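# Return the loose fork to the tray's fork slot

## Task

Place the loose fork in the tray slot that already holds forks, resting on top of or next to them, lying flat rather than on its edge, aligned with the slot's length and with its handle pointing the same direction as the other forks' handles. Every item that started in the tray must still be in its own slot at the end, and no item may be in the tray unless it sits with items of its own kind. The result only counts if it holds without the robot's help, so release the fork and move the gripper away at the end.

## Robot and tools

Robot: one arm with six revolute joints and a two-finger parallel gripper. In column order the joints are waist, shoulder, elbow, forearm roll, wrist pitch and wrist roll. Their stated ranges in radians are: waist -6.283 to 6.283, shoulder -2.059 to 2.094, elbow -3.927 to 0.192, forearm roll -6.283 to 6.283, wrist pitch -1.693 to 3.142, wrist roll -6.283 to 6.283. Real ends may differ by up to 0.010 rad.

Frame: the scene frame has its origin on the table surface beneath the arm's base. +z is up, and looking along +x, +y is to the left. The base itself may be slightly tilted. The gripper's fingers extend along its own +z axis and open and close along its y axis. The reported end-effector point sits between the finger pads when closed, roughly 2 cm short of the fingertips; closing pushes the tips about 10 mm further out.

execute_actions takes "actions", a list holding zero or one item, plus an optional "pictures" boolean.
- Empty list: no command, just returns the current state with camera images.
- Motion item: {"rows": [[...]], "steps": n}. There is one list of rows for the single arm. Each row has exactly 7 numbers: six absolute joint target angles in radians (the same values and order as the Joint positions line), then the gripper opening on a scale from -1 (closed) to +1 (fully open). These are targets to go to, not offsets. Each row is used for one control step of 1/30 s; up to 15 rows and 15 steps, default 15, minimum 4. If there are fewer rows than steps the last row is held.
- Wait item: {"steps": n} with n up to 300, no new command; it counts from the previous result, including your reply time.
A call is rejected entirely if a joint target goes more than 0.010 rad beyond its stated range and further out than its current angle. Targets past a real end are clipped, reported as "joint sent to its limit".

Motion limits: joint targets move at most 3.14 rad/s with a 0.16 s ramp-up, all joints synchronized. Each step's target is clamped to within 0.623 rad of the measured angle, and scaled back if it would put the gripper more than 70 mm from its measured spot. Large moves therefore need several calls. The arm keeps heading to the last row you sent while you think, until it stalls or a step is HELD. Each result is taken 4 steps before the action ends; those remaining steps run afterward.

Result lines: a state line with end_effector_position (m), end_effector_quat_wxyz and linear/angular velocities in the scene frame (the position can be off, especially at long reach). Joint positions and Joint velocities list the six joints (rad, rad/s) then the finger-pad gap (m; 0.084 fully open). grip_measured gives the opening on the command scale. Joint torques are total drive output with per-unit offsets and noise, not contact forces. "joint command not followed" means a clearance check altered targets; HELD marks steps where your row was not (fully) sent. TORQUE FAULT means a joint hit its load limit (waist 47.5, shoulder 47.5, elbow 28.5, forearm roll 28.5, wrist pitch 19, wrist roll 19 N m, held weight included): the arm backs off, pauses 10 s and drops the rest of the call. MOTOR HOT appears from 65 °C; at 80 °C an OVER-TEMPERATURE FAULT brakes the arm until it cools.

Gripping: to hold something, command an opening well below grip_measured; the lower, the harder the squeeze (about 24 N per pad at most). Sending back the read grip_measured still clamps lightly. Closing fast can press too hard.

zoom_image: {"camera": name, "region": [x0, y0, x1, y1]} in pixels of that camera's latest full image, origin top-left, at most 504 by 504. Cameras: cam_head_left, cam_head_right, cam_high, cam_low, cam_wrist, all 672x504. Calibration (intrinsics K, distortion, T_world_to_cam) is given per camera; fixed cameras can be off by a couple of degrees and several millimetres, and the wrist camera's pose follows the reported joints.

finished_scene: {"scene": n} with the current scene's number; it closes the scene irreversibly and grades it, so only call it once the fork is resting in place on its own and the gripper has opened and withdrawn.

Avoid: knocking or placing anything off the table (automatic failure), dropping or slamming objects, forceful pushes into the tray or table, torque faults and overheating from holding loads too long. Loose objects may occasionally get a brief external nudge, so re-check positions before finishing. Smooth, short, low-effort motions are preferred.

Each tool is called after "Emit:" in YAML: its name, and indented under it one key for each argument.

## Session

Emit:
execute_actions:
  actions: []

Scene clock: 0.00 s of 4500.00 s.
end_effector_position=(+0.4390, +0.0903, +0.3418) grip_measured=+1.00 end_effector_quat_wxyz=(-0.293, +0.852, +0.423, +0.098) end_effector_velocity=(-0.000, -0.000, +0.000) end_effector_angular_velocity=(+0.001, +0.001, -0.000)
Joint positions: [-0.365  0.06  -1.123  0.806  1.595 -1.581  0.084]
Joint velocities: [-0.001 -0.     0.    -0.     0.001  0.    -0.   ]
Joint torques (N m, as the arm reports them, + toward a larger angle): no reading

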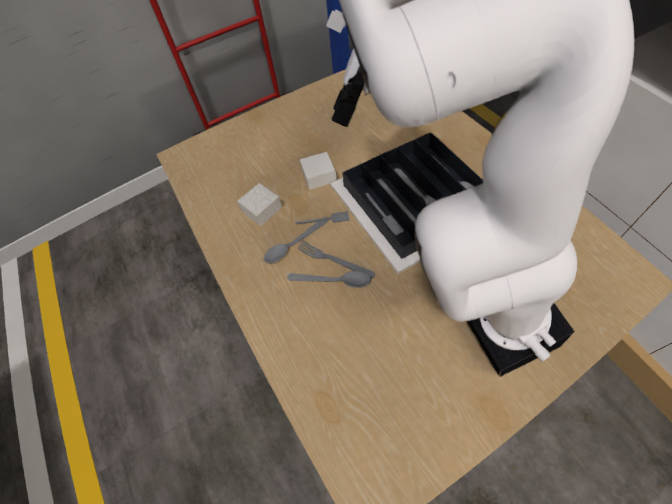

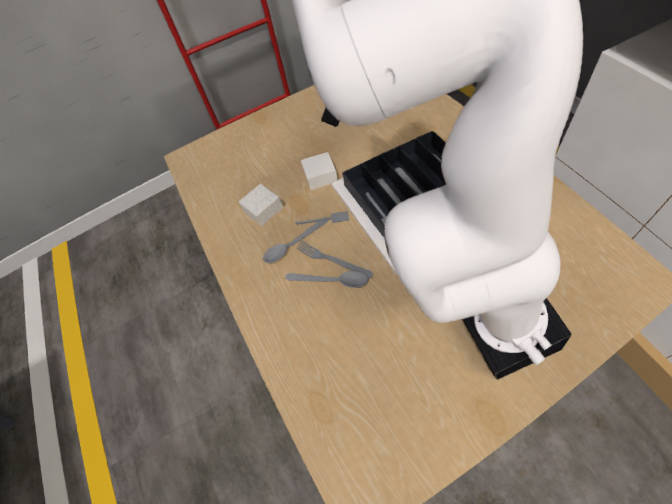

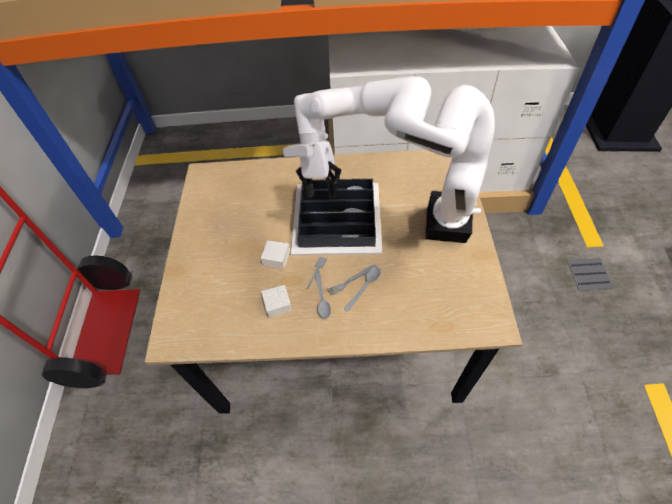

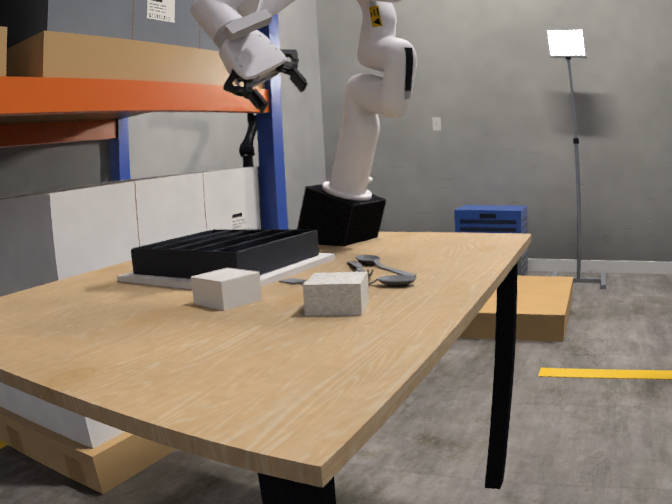

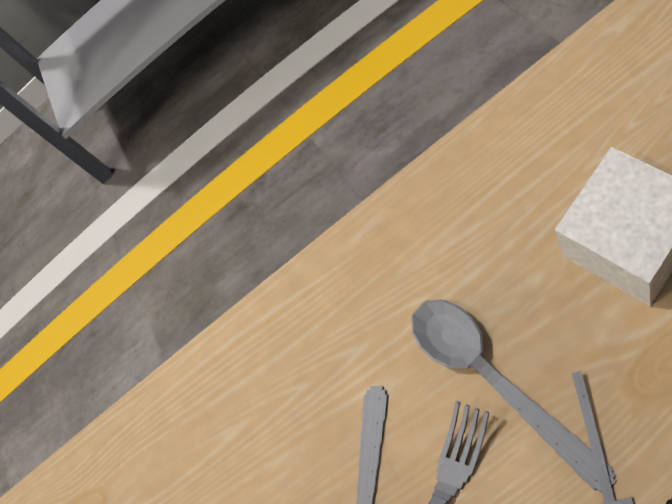

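Emit:
execute_actions:
  actions:
    - {"rows":[[0.442,0.035,-0.61,0.595,0.515,-0.57,0.3]]}

Emit:
execute_actions:
  actions:
    - {"steps":20}
  pictures: true

Scene clock: 1.67 s of 4500.00 s.
end_effector_position=(+0.4091, +0.1325, +0.2491) grip_measured=+0.29 end_effector_quat_wxyz=(-0.259, +0.893, +0.369, -0.012) end_effector_velocity=(-0.115, +0.155, -0.300) end_effector_angular_velocity=(-0.699, +0.536, -0.185)
Joint positions: [-0.138  0.052 -0.955  0.737  1.368 -1.353  0.056]
Joint velocities: [ 0.873 -0.026  0.535 -0.22  -0.868  0.867 -0.   ]
Joint torques (N m, as the arm reports them, + toward a larger angle): [ -3.67 -20.68 -15.11  -1.35  -0.32   0.37]
Steps of this call (steps 1 to 39: nothing new was sent; steps 40 to 50: the first 11 steps of this action). Readings (joint positions):
40: [-0.365 0.060 -1.123 0.806 1.595 -1.581]
41: [-0.362 0.059 -1.121 0.805 1.591 -1.577]
43: [-0.330 0.056 -1.095 0.793 1.554 -1.541]
47: [-0.222 0.055 -1.009 0.760 1.451 -1.437]
50: the state above

Scene clock: 2.33 s of 4500.00 s.
end_effector_position=(+0.3716, +0.1943, +0.1041) grip_measured=+0.29 end_effector_quat_wxyz=(-0.008, +0.974, +0.224, -0.027) end_effector_velocity=(+0.007, +0.014, -0.012) end_effector_angular_velocity=(-0.075, -0.141, -0.074)
Joint positions: [ 0.428  0.035 -0.618  0.598  0.539 -0.59   0.056]
Joint velocities: [ 0.119 -0.007  0.068 -0.032 -0.237  0.201  0.   ]
Joint torques (N m, as the arm reports them, + toward a larger angle): [ -4.15 -18.98 -11.61  -1.42  -0.77   0.19]
Kept back: nothing.
Steps of this call (steps 1 to 4: the last 4 steps of your previous action; steps 5 to 20: the robot went on to your last target). Readings (joint positions):
1: [-0.109 0.051 -0.937 0.730 1.338 -1.324]
2: [-0.079 0.050 -0.919 0.722 1.307 -1.293]
4: [-0.018 0.048 -0.883 0.708 1.239 -1.224]
8: [0.113 0.045 -0.805 0.675 1.062 -1.050]
20: the state above
camera_calibration (this result's frames):
cam_wrist: T_world_to_cam=[[0.43663, -0.899326, -0.0238212, 0.0480911], [-0.898157, -0.437277, 0.0458487, 0.486666], [-0.0516494, 0.00137628, -0.998664, 0.252888], [0, 0, 0, 1]] pos_world=[0.429166, 0.255709, 0.231383]

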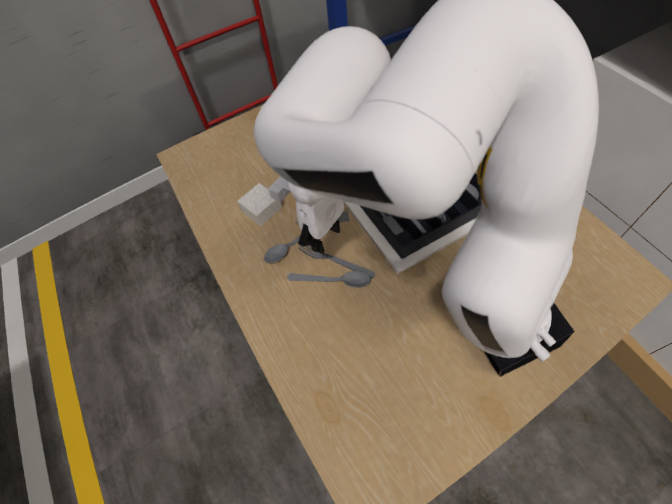

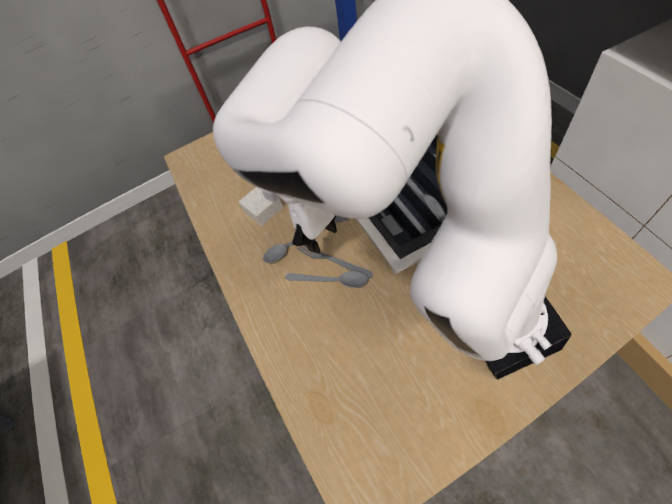

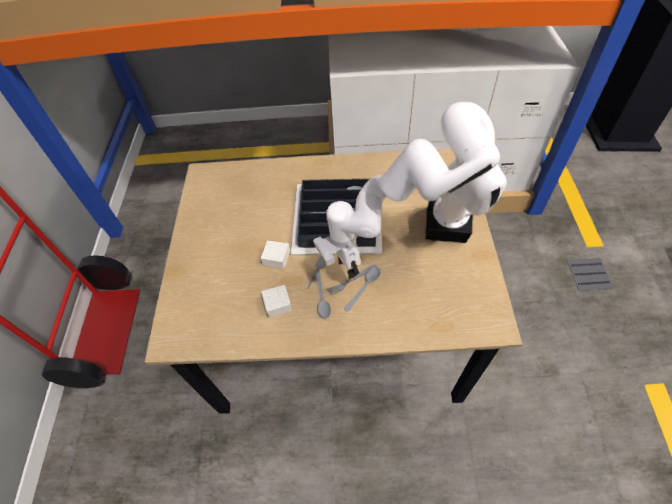

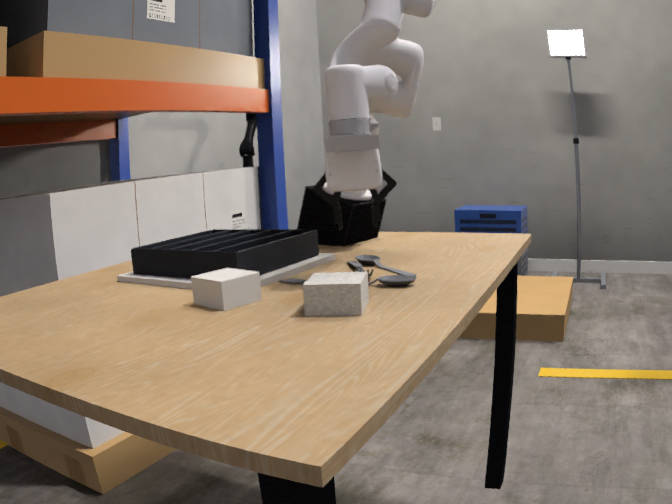

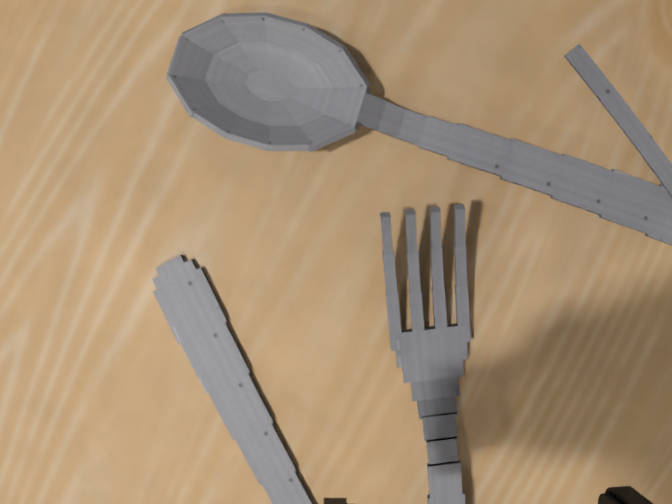

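Emit:
execute_actions:
  actions:
    - {"rows":[[0.50,0.20,-0.67,0.75,0.42,-0.74,0.0],[0.50,0.20,-0.67,0.75,0.42,-0.74,0.0],[0.50,0.20,-0.67,0.75,0.42,-0.74,0.0],[0.50,0.20,-0.67,0.75,0.42,-0.74,0.0],[0.50,0.20,-0.67,0.75,0.42,-0.74,0.0],[0.50,0.20,-0.67,0.75,0.42,-0.74,0.0],[0.528,0.291,-0.695,0.843,0.357,-0.80,0.0]]}

Emit:
execute_actions:
  actions:
    - {"steps":15}
  pictures: true

Scene clock: 3.30 s of 4500.00 s.
end_effector_position=(+0.3746, +0.1986, +0.0455) grip_measured=-0.01 end_effector_quat_wxyz=(-0.006, +0.970, +0.242, -0.022) end_effector_velocity=(-0.024, -0.037, -0.176) end_effector_angular_velocity=(-0.081, +0.029, -0.046)
Joint positions: [ 0.511  0.237 -0.679  0.787  0.394 -0.758  0.044]
Joint velocities: [ 0.182  0.582 -0.149  0.552 -0.354 -0.405 -0.   ]
Joint torques (N m, as the arm reports them, + toward a larger angle): [ -4.65 -27.6   -8.67  -1.62  -0.77   0.74]
Steps of this call (steps 1 to 18: the robot went on to your last target; steps 19 to 29: the first 11 steps of this action). Readings (joint positions):
19: [0.442 0.035 -0.610 0.595 0.515 -0.570]
20: [0.443 0.038 -0.611 0.599 0.513 -0.574]
22: [0.455 0.071 -0.626 0.632 0.491 -0.612]
26: [0.489 0.171 -0.657 0.721 0.438 -0.706]
29: the state above

Scene clock: 3.80 s of 4500.00 s.
end_effector_position=(+0.3741, +0.1952, +0.0300) grip_measured=-0.01 end_effector_quat_wxyz=(-0.002, +0.970, +0.240, -0.021) end_effector_velocity=(-0.001, -0.001, -0.002) end_effector_angular_velocity=(-0.002, +0.002, -0.001)
Joint positions: [ 0.528  0.29  -0.695  0.842  0.357 -0.8    0.044]
Joint velocities: [ 0.002  0.006 -0.     0.004 -0.003 -0.003 -0.   ]
Joint torques (N m, as the arm reports them, + toward a larger angle): [ -3.22 -22.16  -8.98  -1.    -1.29   0.41]
Kept back: nothing.
Steps of this call (steps 1 to 4: the last 4 steps of your previous action; steps 5 to 15: the robot went on to your last target). Readings (joint positions):
1: [0.516 0.253 -0.683 0.803 0.384 -0.770]
2: [0.519 0.265 -0.685 0.815 0.377 -0.778]
4: [0.524 0.278 -0.690 0.828 0.367 -0.789]
8: [0.527 0.286 -0.694 0.839 0.360 -0.797]
15: the state above
camera_calibration (this result's frames):
cam_wrist: T_world_to_cam=[[0.467317, -0.884029, -0.0103148, 0.0311621], [-0.883271, -0.467355, 0.0375661, 0.493245], [-0.0380302, -0.00844449, -0.999241, 0.175873], [0, 0, 0, 1]] pos_world=[0.427795, 0.259554, 0.157532]

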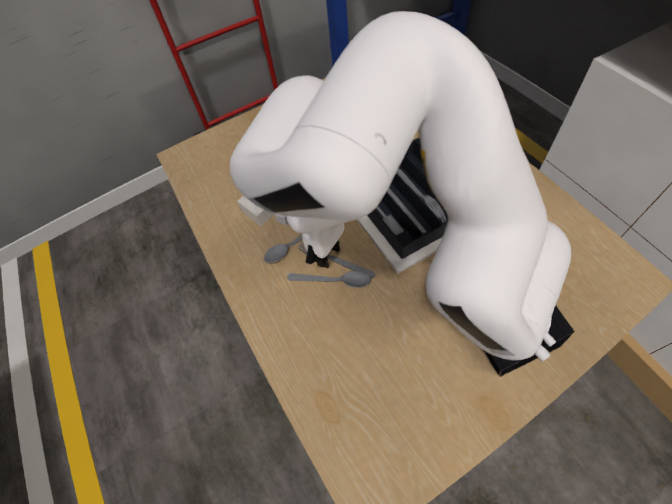

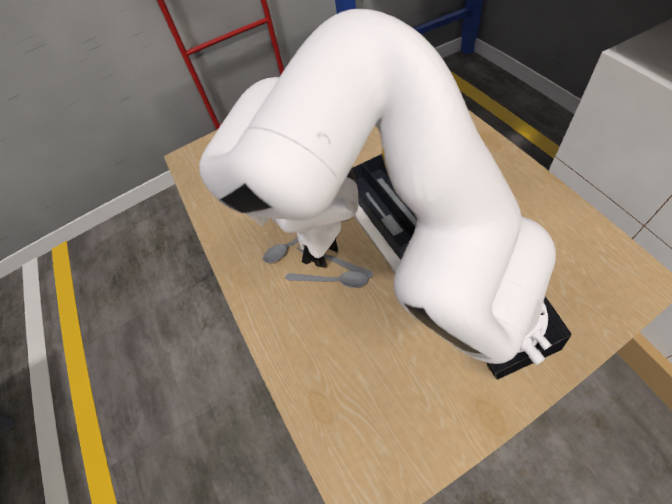

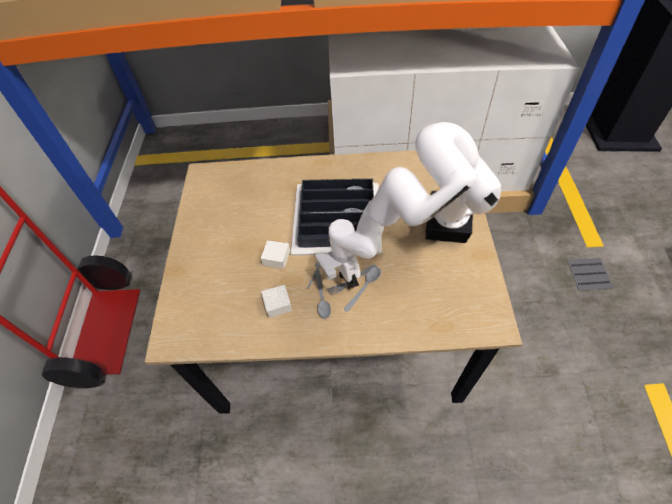

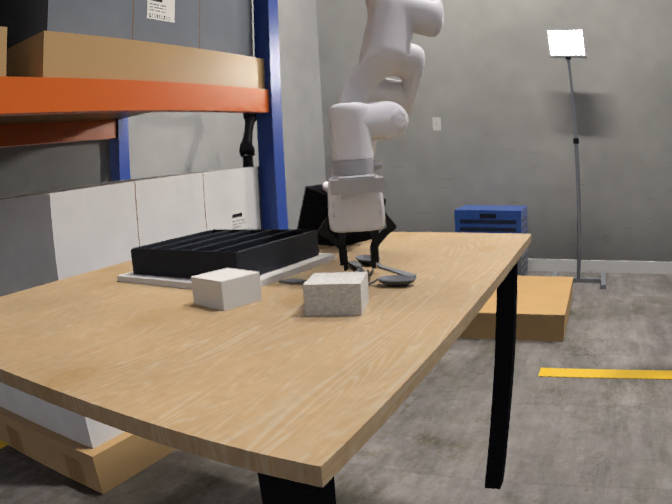

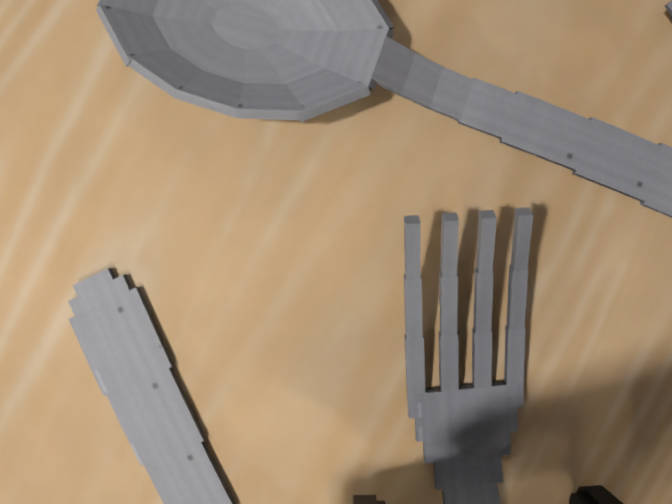

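Emit:
execute_actions:
  actions:
    - {"rows":[[0.528,0.308,-0.695,0.842,0.372,-0.80,0.0],[0.528,0.308,-0.695,0.842,0.372,-0.80,0.0],[0.528,0.308,-0.695,0.842,0.372,-0.80,0.0],[0.528,0.308,-0.695,0.842,0.372,-0.80,0.0],[0.528,0.308,-0.695,0.842,0.372,-0.80,-0.5],[0.528,0.308,-0.695,0.842,0.372,-0.80,-1]]}

Emit:
execute_actions:
  actions:
    - {"rows":[[0.528,0.308,-0.695,0.842,0.372,-0.80,-1],[0.528,0.308,-0.695,0.842,0.372,-0.80,-1],[0.528,0.308,-0.695,0.842,0.372,-0.80,-1],[0.528,0.308,-0.695,0.842,0.372,-0.80,-1],[0.442,0.035,-0.61,0.595,0.515,-0.57,-1]]}

Emit:
execute_actions:
  actions:
    - {"steps":10}
  pictures: true

Scene clock: 4.37 s of 4500.00 s.
end_effector_position=(+0.3663, +0.1921, +0.0232) grip_measured=-0.76 end_effector_quat_wxyz=(-0.003, +0.971, +0.238, -0.035) end_effector_velocity=(-0.000, +0.001, -0.001) end_effector_angular_velocity=(+0.002, +0.005, -0.000)
Joint positions: [ 0.528  0.307 -0.695  0.842  0.371 -0.8    0.011]
Joint velocities: [-0.     0.003 -0.004 -0.     0.006  0.    -0.   ]
Joint torques (N m, as the arm reports them, + toward a larger angle): [ -2.72 -22.41  -8.3   -0.96  -1.     0.19]
Steps of this call (steps 1 to 6: the robot went on to your last target; steps 7 to 17: the first 11 steps of this action). Readings (joint positions):
7: [0.528 0.291 -0.695 0.843 0.357 -0.800]
8: [0.528 0.292 -0.695 0.843 0.359 -0.800]
10: [0.528 0.299 -0.695 0.842 0.364 -0.800]
14: [0.528 0.306 -0.694 0.842 0.370 -0.800]
17: the state above

Scene clock: 4.87 s of 4500.00 s.
end_effector_position=(+0.3709, +0.1975, +0.0693) grip_measured=-0.76 end_effector_quat_wxyz=(-0.008, +0.973, +0.229, -0.028) end_effector_velocity=(+0.087, +0.043, +0.371) end_effector_angular_velocity=(+0.058, -0.303, -0.099)
Joint positions: [ 0.478  0.15  -0.646  0.699  0.455 -0.667  0.011]
Joint velocities: [-0.36  -1.184  0.261 -0.979  0.533  0.893 -0.   ]
Joint torques (N m, as the arm reports them, + toward a larger angle): [ -1.93 -12.71  -8.48   0.37  -0.8    0.04]
Steps of this call (steps 1 to 4: the last 4 steps of your previous action; steps 5 to 15: the first 11 steps of this action). Readings (joint positions):
5: [0.528 0.307 -0.695 0.842 0.372 -0.800]
6: [0.528 0.307 -0.695 0.842 0.372 -0.800]
8: [0.528 0.307 -0.695 0.842 0.372 -0.800]
12: [0.516 0.271 -0.679 0.804 0.396 -0.763]
15: the state above

Scene clock: 5.20 s of 4500.00 s.
end_effector_position=(+0.3704, +0.1957, +0.1003) grip_measured=-0.76 end_effector_quat_wxyz=(-0.003, +0.975, +0.221, -0.023) end_effector_velocity=(+0.002, -0.000, +0.012) end_effector_angular_velocity=(-0.004, -0.009, -0.006)
Joint positions: [ 0.444  0.04  -0.611  0.599  0.513 -0.574  0.011]
Joint velocities: [-0.012 -0.038  0.007 -0.037  0.02   0.035  0.   ]
Joint torques (N m, as the arm reports them, + toward a larger angle): [ -2.25 -19.93 -11.66  -0.7   -1.17  -0.04]
Kept back: nothing.
Steps of this call (steps 1 to 4: the last 4 steps of your previous action; steps 5 to 10: the robot went on to your last target). Readings (joint positions):
1: [0.467 0.114 -0.638 0.669 0.471 -0.640]
2: [0.460 0.088 -0.632 0.648 0.483 -0.620]
4: [0.451 0.061 -0.622 0.622 0.498 -0.596]
8: [0.445 0.043 -0.611 0.602 0.511 -0.577]
10: the state above
camera_calibration (this result's frames):
cam_wrist: T_world_to_cam=[[0.431454, -0.902047, -0.0125604, 0.051141], [-0.901133, -0.431589, 0.0411012, 0.486799], [-0.0424961, -0.00641469, -0.999076, 0.247274], [0, 0, 0, 1]] pos_world=[0.427114, 0.257815, 0.22768]

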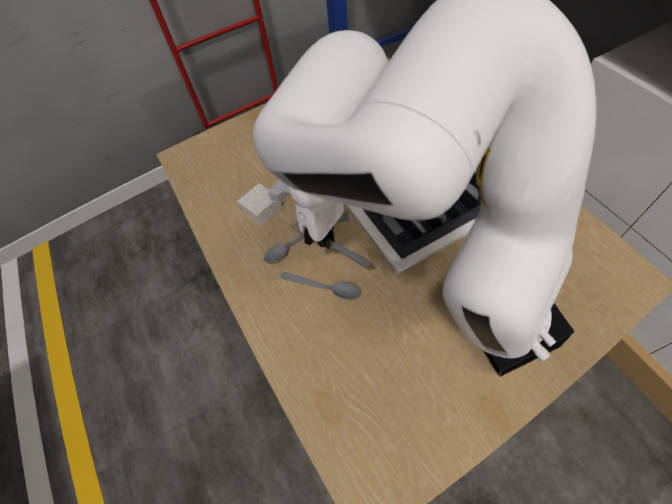

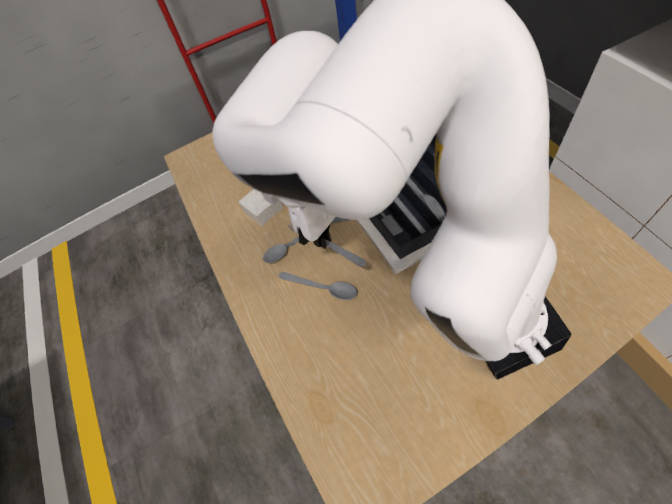

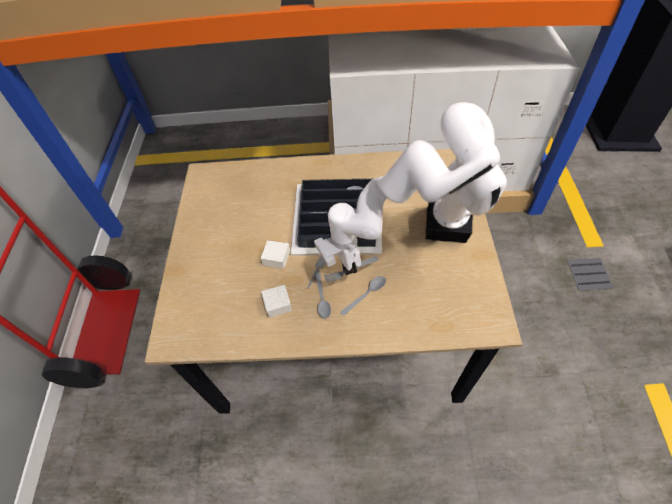

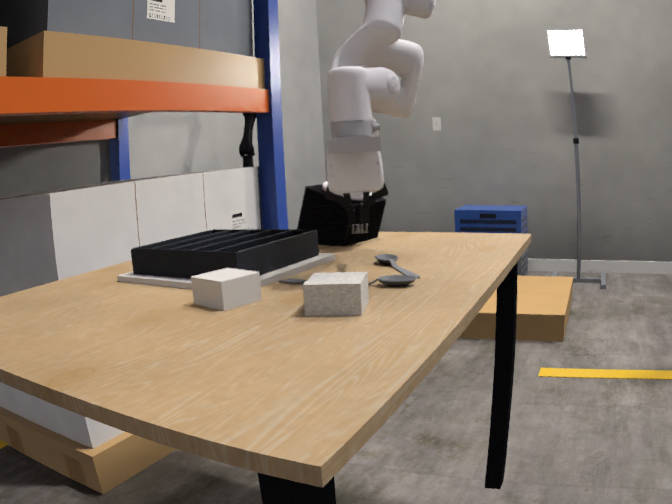

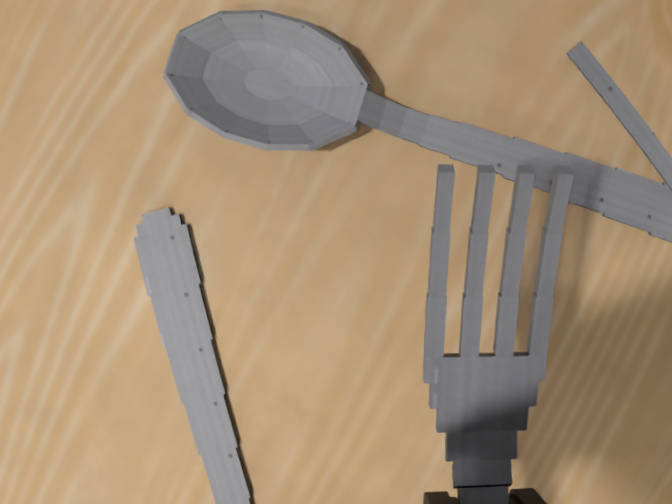

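Emit:
execute_actions:
  actions:
    - {"rows":[[-0.335,0.0,-0.60,0.474,0.688,-0.73,-1]]}

Emit:
execute_actions:
  actions:
    - {"steps":15}
  pictures: true

Scene clock: 5.90 s of 4500.00 s.
end_effector_position=(+0.3932, +0.1021, +0.1303) grip_measured=-0.76 end_effector_quat_wxyz=(+0.007, +0.989, +0.147, -0.014) end_effector_velocity=(+0.042, -0.336, +0.105) end_effector_angular_velocity=(-0.050, -0.102, -0.584)
Joint positions: [ 0.179  0.022 -0.606  0.55   0.58  -0.63   0.011]
Joint velocities: [-0.928 -0.039  0.011 -0.135  0.193 -0.179 -0.   ]
Joint torques (N m, as the arm reports them, + toward a larger angle): [ -3.43 -20.01 -12.02  -1.32  -1.17  -0.03]
Steps of this call (steps 1 to 10: the robot went on to your last target; steps 11 to 21: the first 11 steps of this action). Readings (joint positions):
11: [0.442 0.035 -0.610 0.595 0.515 -0.570]
12: [0.439 0.035 -0.610 0.594 0.516 -0.571]
14: [0.404 0.033 -0.610 0.587 0.528 -0.581]
18: [0.272 0.026 -0.608 0.564 0.560 -0.612]
21: the state above

Scene clock: 6.40 s of 4500.00 s.
end_effector_position=(+0.3750, -0.0584, +0.1832) grip_measured=-0.76 end_effector_quat_wxyz=(+0.015, +1.000, +0.002, +0.008) end_effector_velocity=(-0.070, -0.190, +0.066) end_effector_angular_velocity=(-0.005, -0.066, -0.377)
Joint positions: [-0.279  0.002 -0.601  0.482  0.676 -0.719  0.011]
Joint velocities: [-0.582 -0.025  0.01  -0.083  0.117 -0.109 -0.   ]
Joint torques (N m, as the arm reports them, + toward a larger angle): [  2.82 -17.81 -14.09  -0.71  -0.98   0.46]
Kept back: nothing.
Steps of this call (steps 1 to 4: the last 4 steps of your previous action; steps 5 to 15: the robot went on to your last target). Readings (joint positions):
1: [0.148 0.021 -0.606 0.545 0.586 -0.636]
2: [0.117 0.019 -0.606 0.540 0.593 -0.642]
4: [0.054 0.017 -0.605 0.531 0.606 -0.654]
8: [-0.071 0.011 -0.603 0.513 0.632 -0.679]
15: the state above
camera_calibration (this result's frames):
cam_wrist: T_world_to_cam=[[0.00572368, -0.999422, 0.0335093, -0.0334963], [-0.999797, -0.0063669, -0.0191201, 0.450787], [0.0193224, -0.0333931, -0.999255, 0.303868], [0, 0, 0, 1]] pos_world=[0.445016, -0.0204597, 0.313383]

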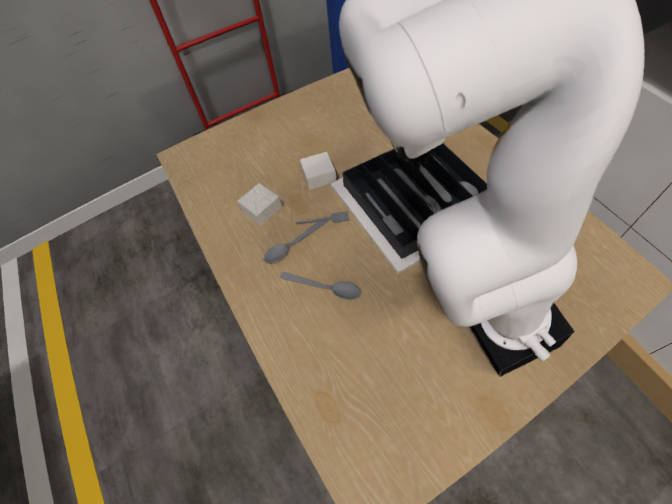

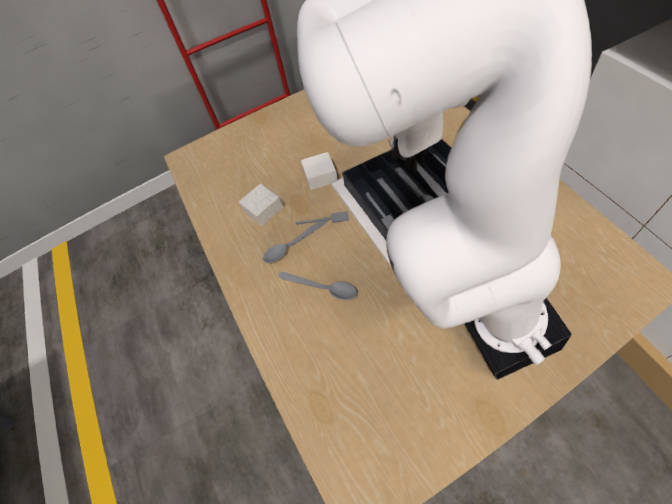

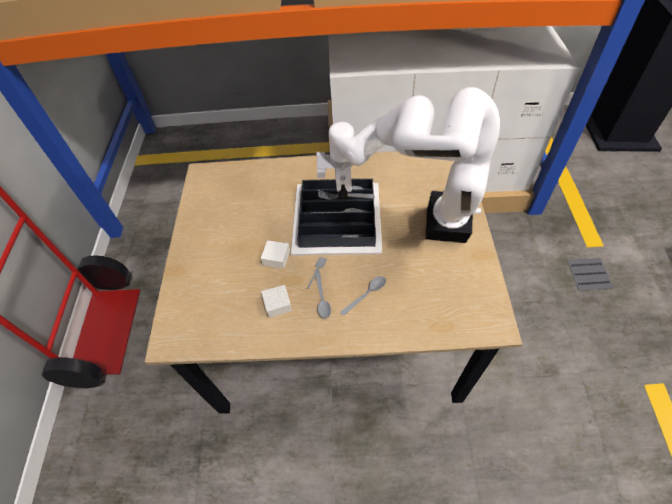

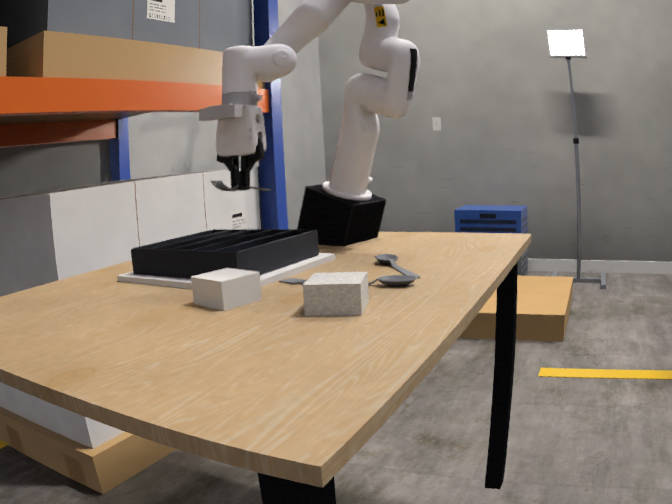

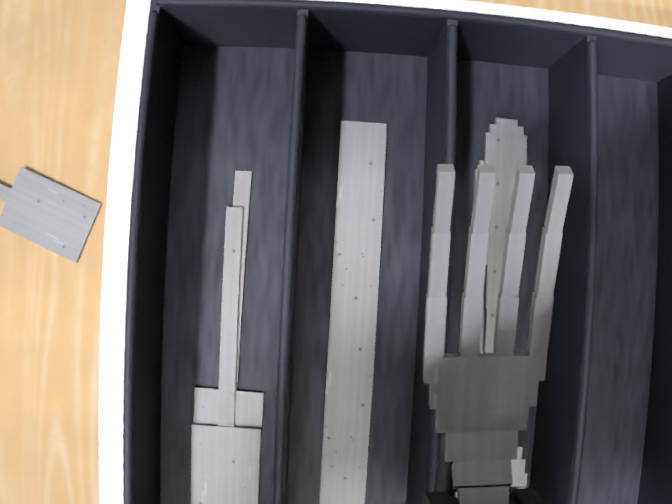

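Emit:
execute_actions:
  actions:
    - {"rows":[[-0.335,0.0,-0.60,0.474,0.688,2.41,-1]]}

Emit:
execute_actions:
  actions:
    - {"steps":35}
  pictures: true

Scene clock: 6.87 s of 4500.00 s.
end_effector_position=(+0.3679, -0.0757, +0.1893) grip_measured=-0.76 end_effector_quat_wxyz=(+0.011, +0.957, -0.290, +0.014) end_effector_velocity=(-0.001, -0.003, +0.001) end_effector_angular_velocity=(+0.053, -0.080, -2.610)
Joint positions: [-0.334  0.    -0.6    0.474  0.688 -0.171  0.011]
Joint velocities: [-0.01  -0.    -0.    -0.001  0.002  2.604 -0.   ]
Joint torques (N m, as the arm reports them, + toward a larger angle): [ -3.56 -17.68 -14.73  -0.82  -1.24   0.  ]
Steps of this call (steps 1 to 3: the robot went on to your last target; steps 4 to 14: the first 11 steps of this action). Readings (joint positions):
4: [-0.320 0.001 -0.600 0.476 0.685 -0.727]
5: [-0.324 0.000 -0.600 0.476 0.686 -0.724]
7: [-0.328 0.000 -0.600 0.475 0.687 -0.685]
11: [-0.333 0.000 -0.600 0.474 0.688 -0.431]
14: the state above

Scene clock: 8.03 s of 4500.00 s.
end_effector_position=(+0.3678, -0.0761, +0.1894) grip_measured=-0.76 end_effector_quat_wxyz=(+0.010, +0.004, +1.000, -0.015) end_effector_velocity=(+0.000, -0.000, +0.000) end_effector_angular_velocity=(+0.004, -0.006, -0.188)
Joint positions: [-0.335 -0.    -0.6    0.474  0.688  2.391  0.011]
Joint velocities: [-0.001  0.    -0.    -0.    -0.     0.187  0.   ]
Joint torques (N m, as the arm reports them, + toward a larger angle): [ -3.53 -17.23 -14.14  -1.35  -1.25  -0.11]
Kept back: nothing.
Steps of this call (steps 1 to 4: the last 4 steps of your previous action; steps 5 to 35: the robot went on to your last target). Readings (joint positions):
1: [-0.334 0.000 -0.600 0.474 0.688 -0.083]
2: [-0.334 0.000 -0.600 0.474 0.688 0.003]
4: [-0.335 0.000 -0.600 0.474 0.688 0.176]
8: [-0.335 0.000 -0.600 0.474 0.688 0.522]
35: the state above
camera_calibration (this result's frames):
cam_wrist: T_world_to_cam=[[0.00809721, 0.999619, -0.0263709, 0.111265], [0.999812, -0.00762775, 0.0178544, -0.29899], [0.0176464, -0.0265105, -0.999493, 0.31087], [0, 0, 0, 1]] pos_world=[0.292547, -0.105262, 0.318985]

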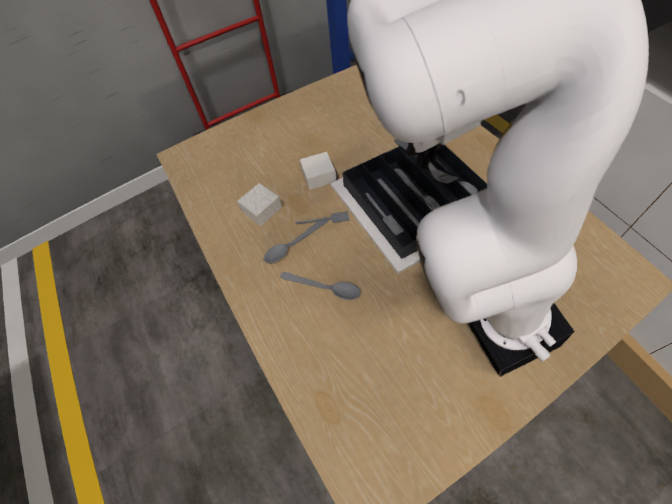

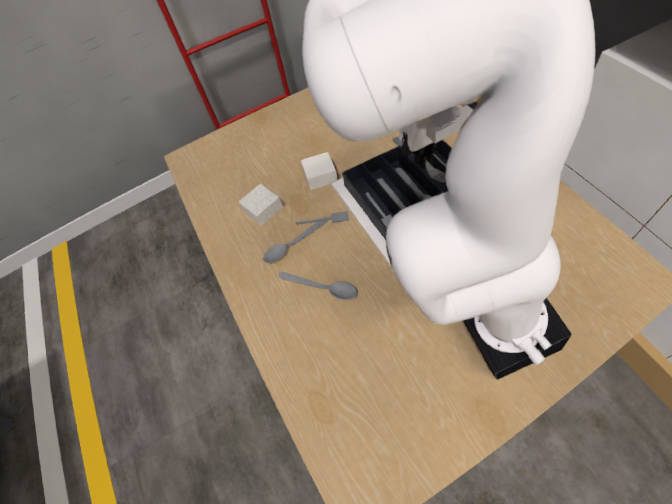

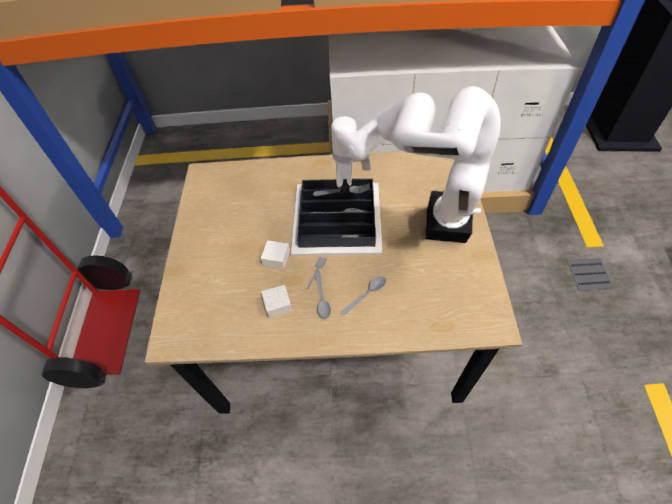

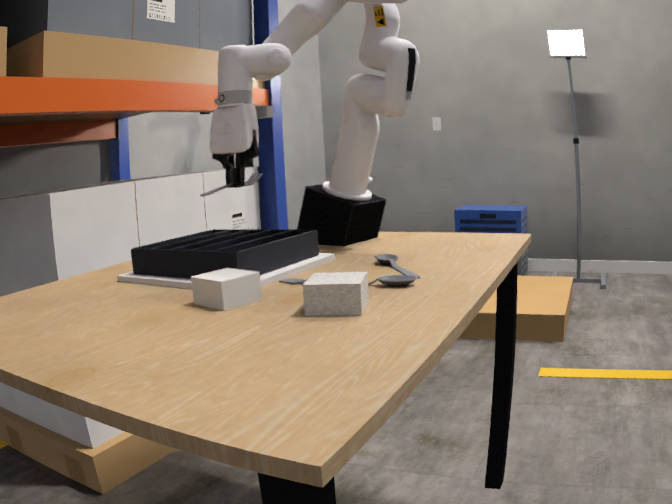

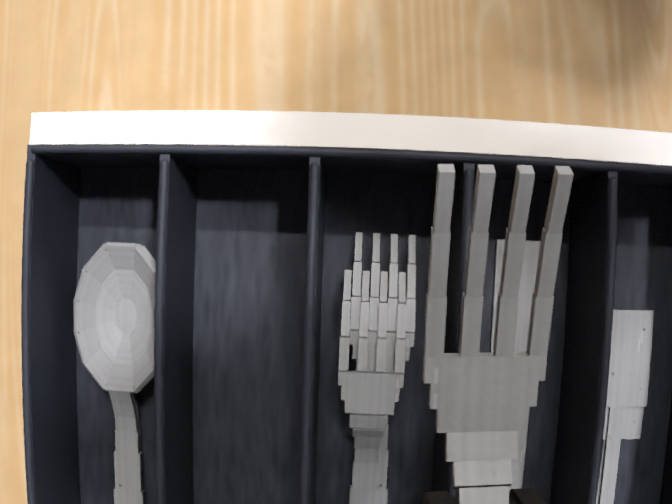

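Emit:
execute_actions:
  actions:
    - {"rows":[[-0.25,0.12,-0.63,0.58,0.59,2.32,-1],[-0.25,0.12,-0.63,0.58,0.59,2.32,-1],[-0.25,0.12,-0.63,0.58,0.59,2.32,-1],[-0.23,0.27,-0.655,0.68,0.51,2.24,-1]]}

Emit:
execute_actions:
  actions:
    - {"steps":10}
  pictures: true

Scene clock: 8.77 s of 4500.00 s.
end_effector_position=(+0.3760, -0.0735, +0.1162) grip_measured=-0.76 end_effector_quat_wxyz=(-0.000, -0.002, +1.000, -0.002) end_effector_velocity=(-0.013, -0.019, -0.115) end_effector_angular_velocity=(+0.001, +0.051, -0.011)
Joint positions: [-0.24   0.236 -0.645  0.652  0.535  2.263  0.011]
Joint velocities: [ 0.099  0.377 -0.069  0.278 -0.235 -0.229 -0.   ]
Joint torques (N m, as the arm reports them, + toward a larger angle): [ -4.47 -29.08 -13.82  -1.36  -1.14   0.27]
Steps of this call (steps 1 to 11: the robot went on to your last target; steps 12 to 22: the first 11 steps of this action). Readings (joint positions):
12: [-0.335 0.000 -0.600 0.474 0.688 2.409]
13: [-0.333 0.003 -0.601 0.477 0.684 2.406]
15: [-0.310 0.034 -0.611 0.507 0.657 2.382]
19: [-0.258 0.167 -0.636 0.605 0.573 2.301]
22: the state above

Scene clock: 9.10 s of 4500.00 s.
end_effector_position=(+0.3782, -0.0757, +0.1080) grip_measured=-0.76 end_effector_quat_wxyz=(+0.001, -0.003, +1.000, -0.004) end_effector_velocity=(-0.002, -0.000, -0.006) end_effector_angular_velocity=(+0.001, +0.006, -0.001)
Joint positions: [-0.231  0.268 -0.655  0.679  0.511  2.241  0.011]
Joint velocities: [ 0.005  0.016 -0.001  0.011 -0.009 -0.008 -0.   ]
Joint torques (N m, as the arm reports them, + toward a larger angle): [ -4.28 -20.22 -11.8   -1.35  -1.07   0.41]
Kept back: nothing.
Steps of this call (steps 1 to 4: the last 4 steps of your previous action; steps 5 to 10: the robot went on to your last target). Readings (joint positions):
1: [-0.237 0.247 -0.647 0.660 0.528 2.257]
2: [-0.235 0.253 -0.649 0.666 0.523 2.252]
4: [-0.233 0.260 -0.653 0.672 0.516 2.246]
8: [-0.231 0.266 -0.655 0.678 0.512 2.242]
10: the state above
camera_calibration (this result's frames):
cam_wrist: T_world_to_cam=[[-0.00785105, 0.999959, -0.00452565, 0.112315], [0.999969, 0.00784974, -0.00030795, -0.304819], [-0.000272412, -0.00452793, -0.99999, 0.237834], [0, 0, 0, 1]] pos_world=[0.305756, -0.10884, 0.238246]

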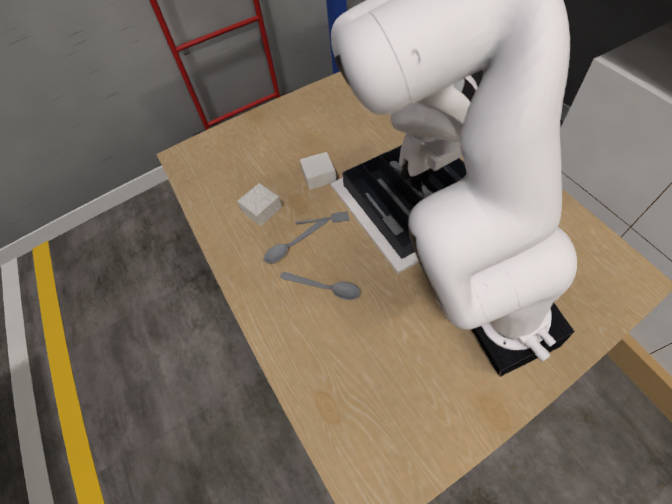

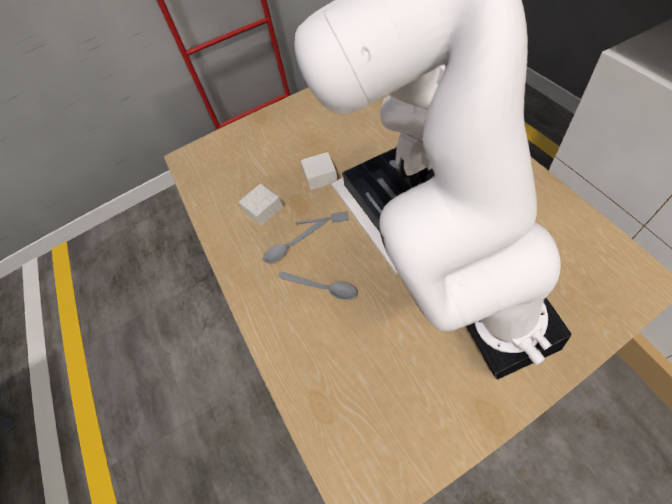

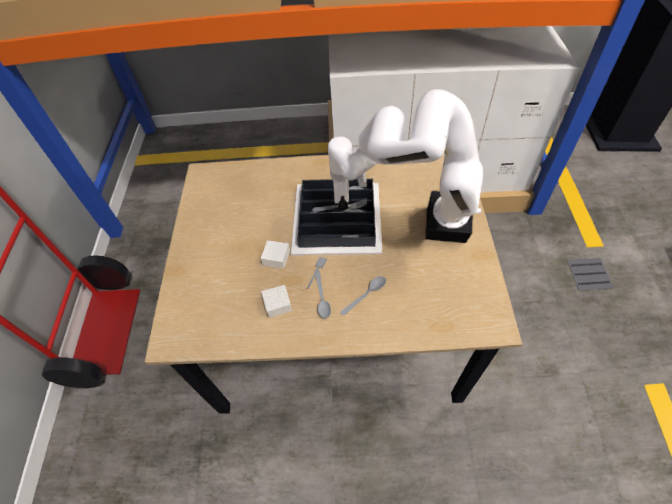

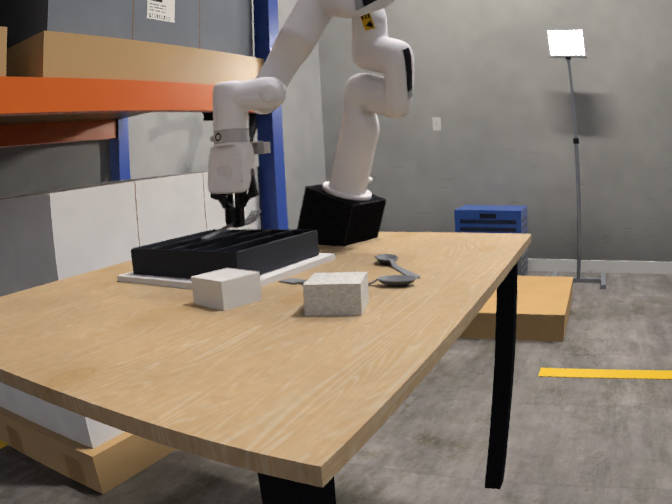

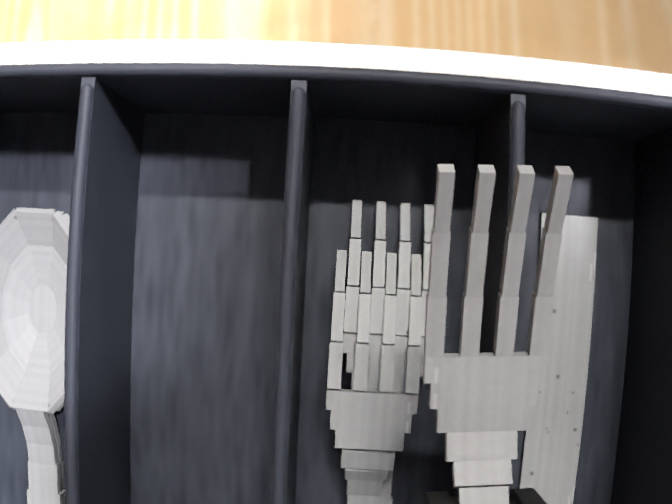

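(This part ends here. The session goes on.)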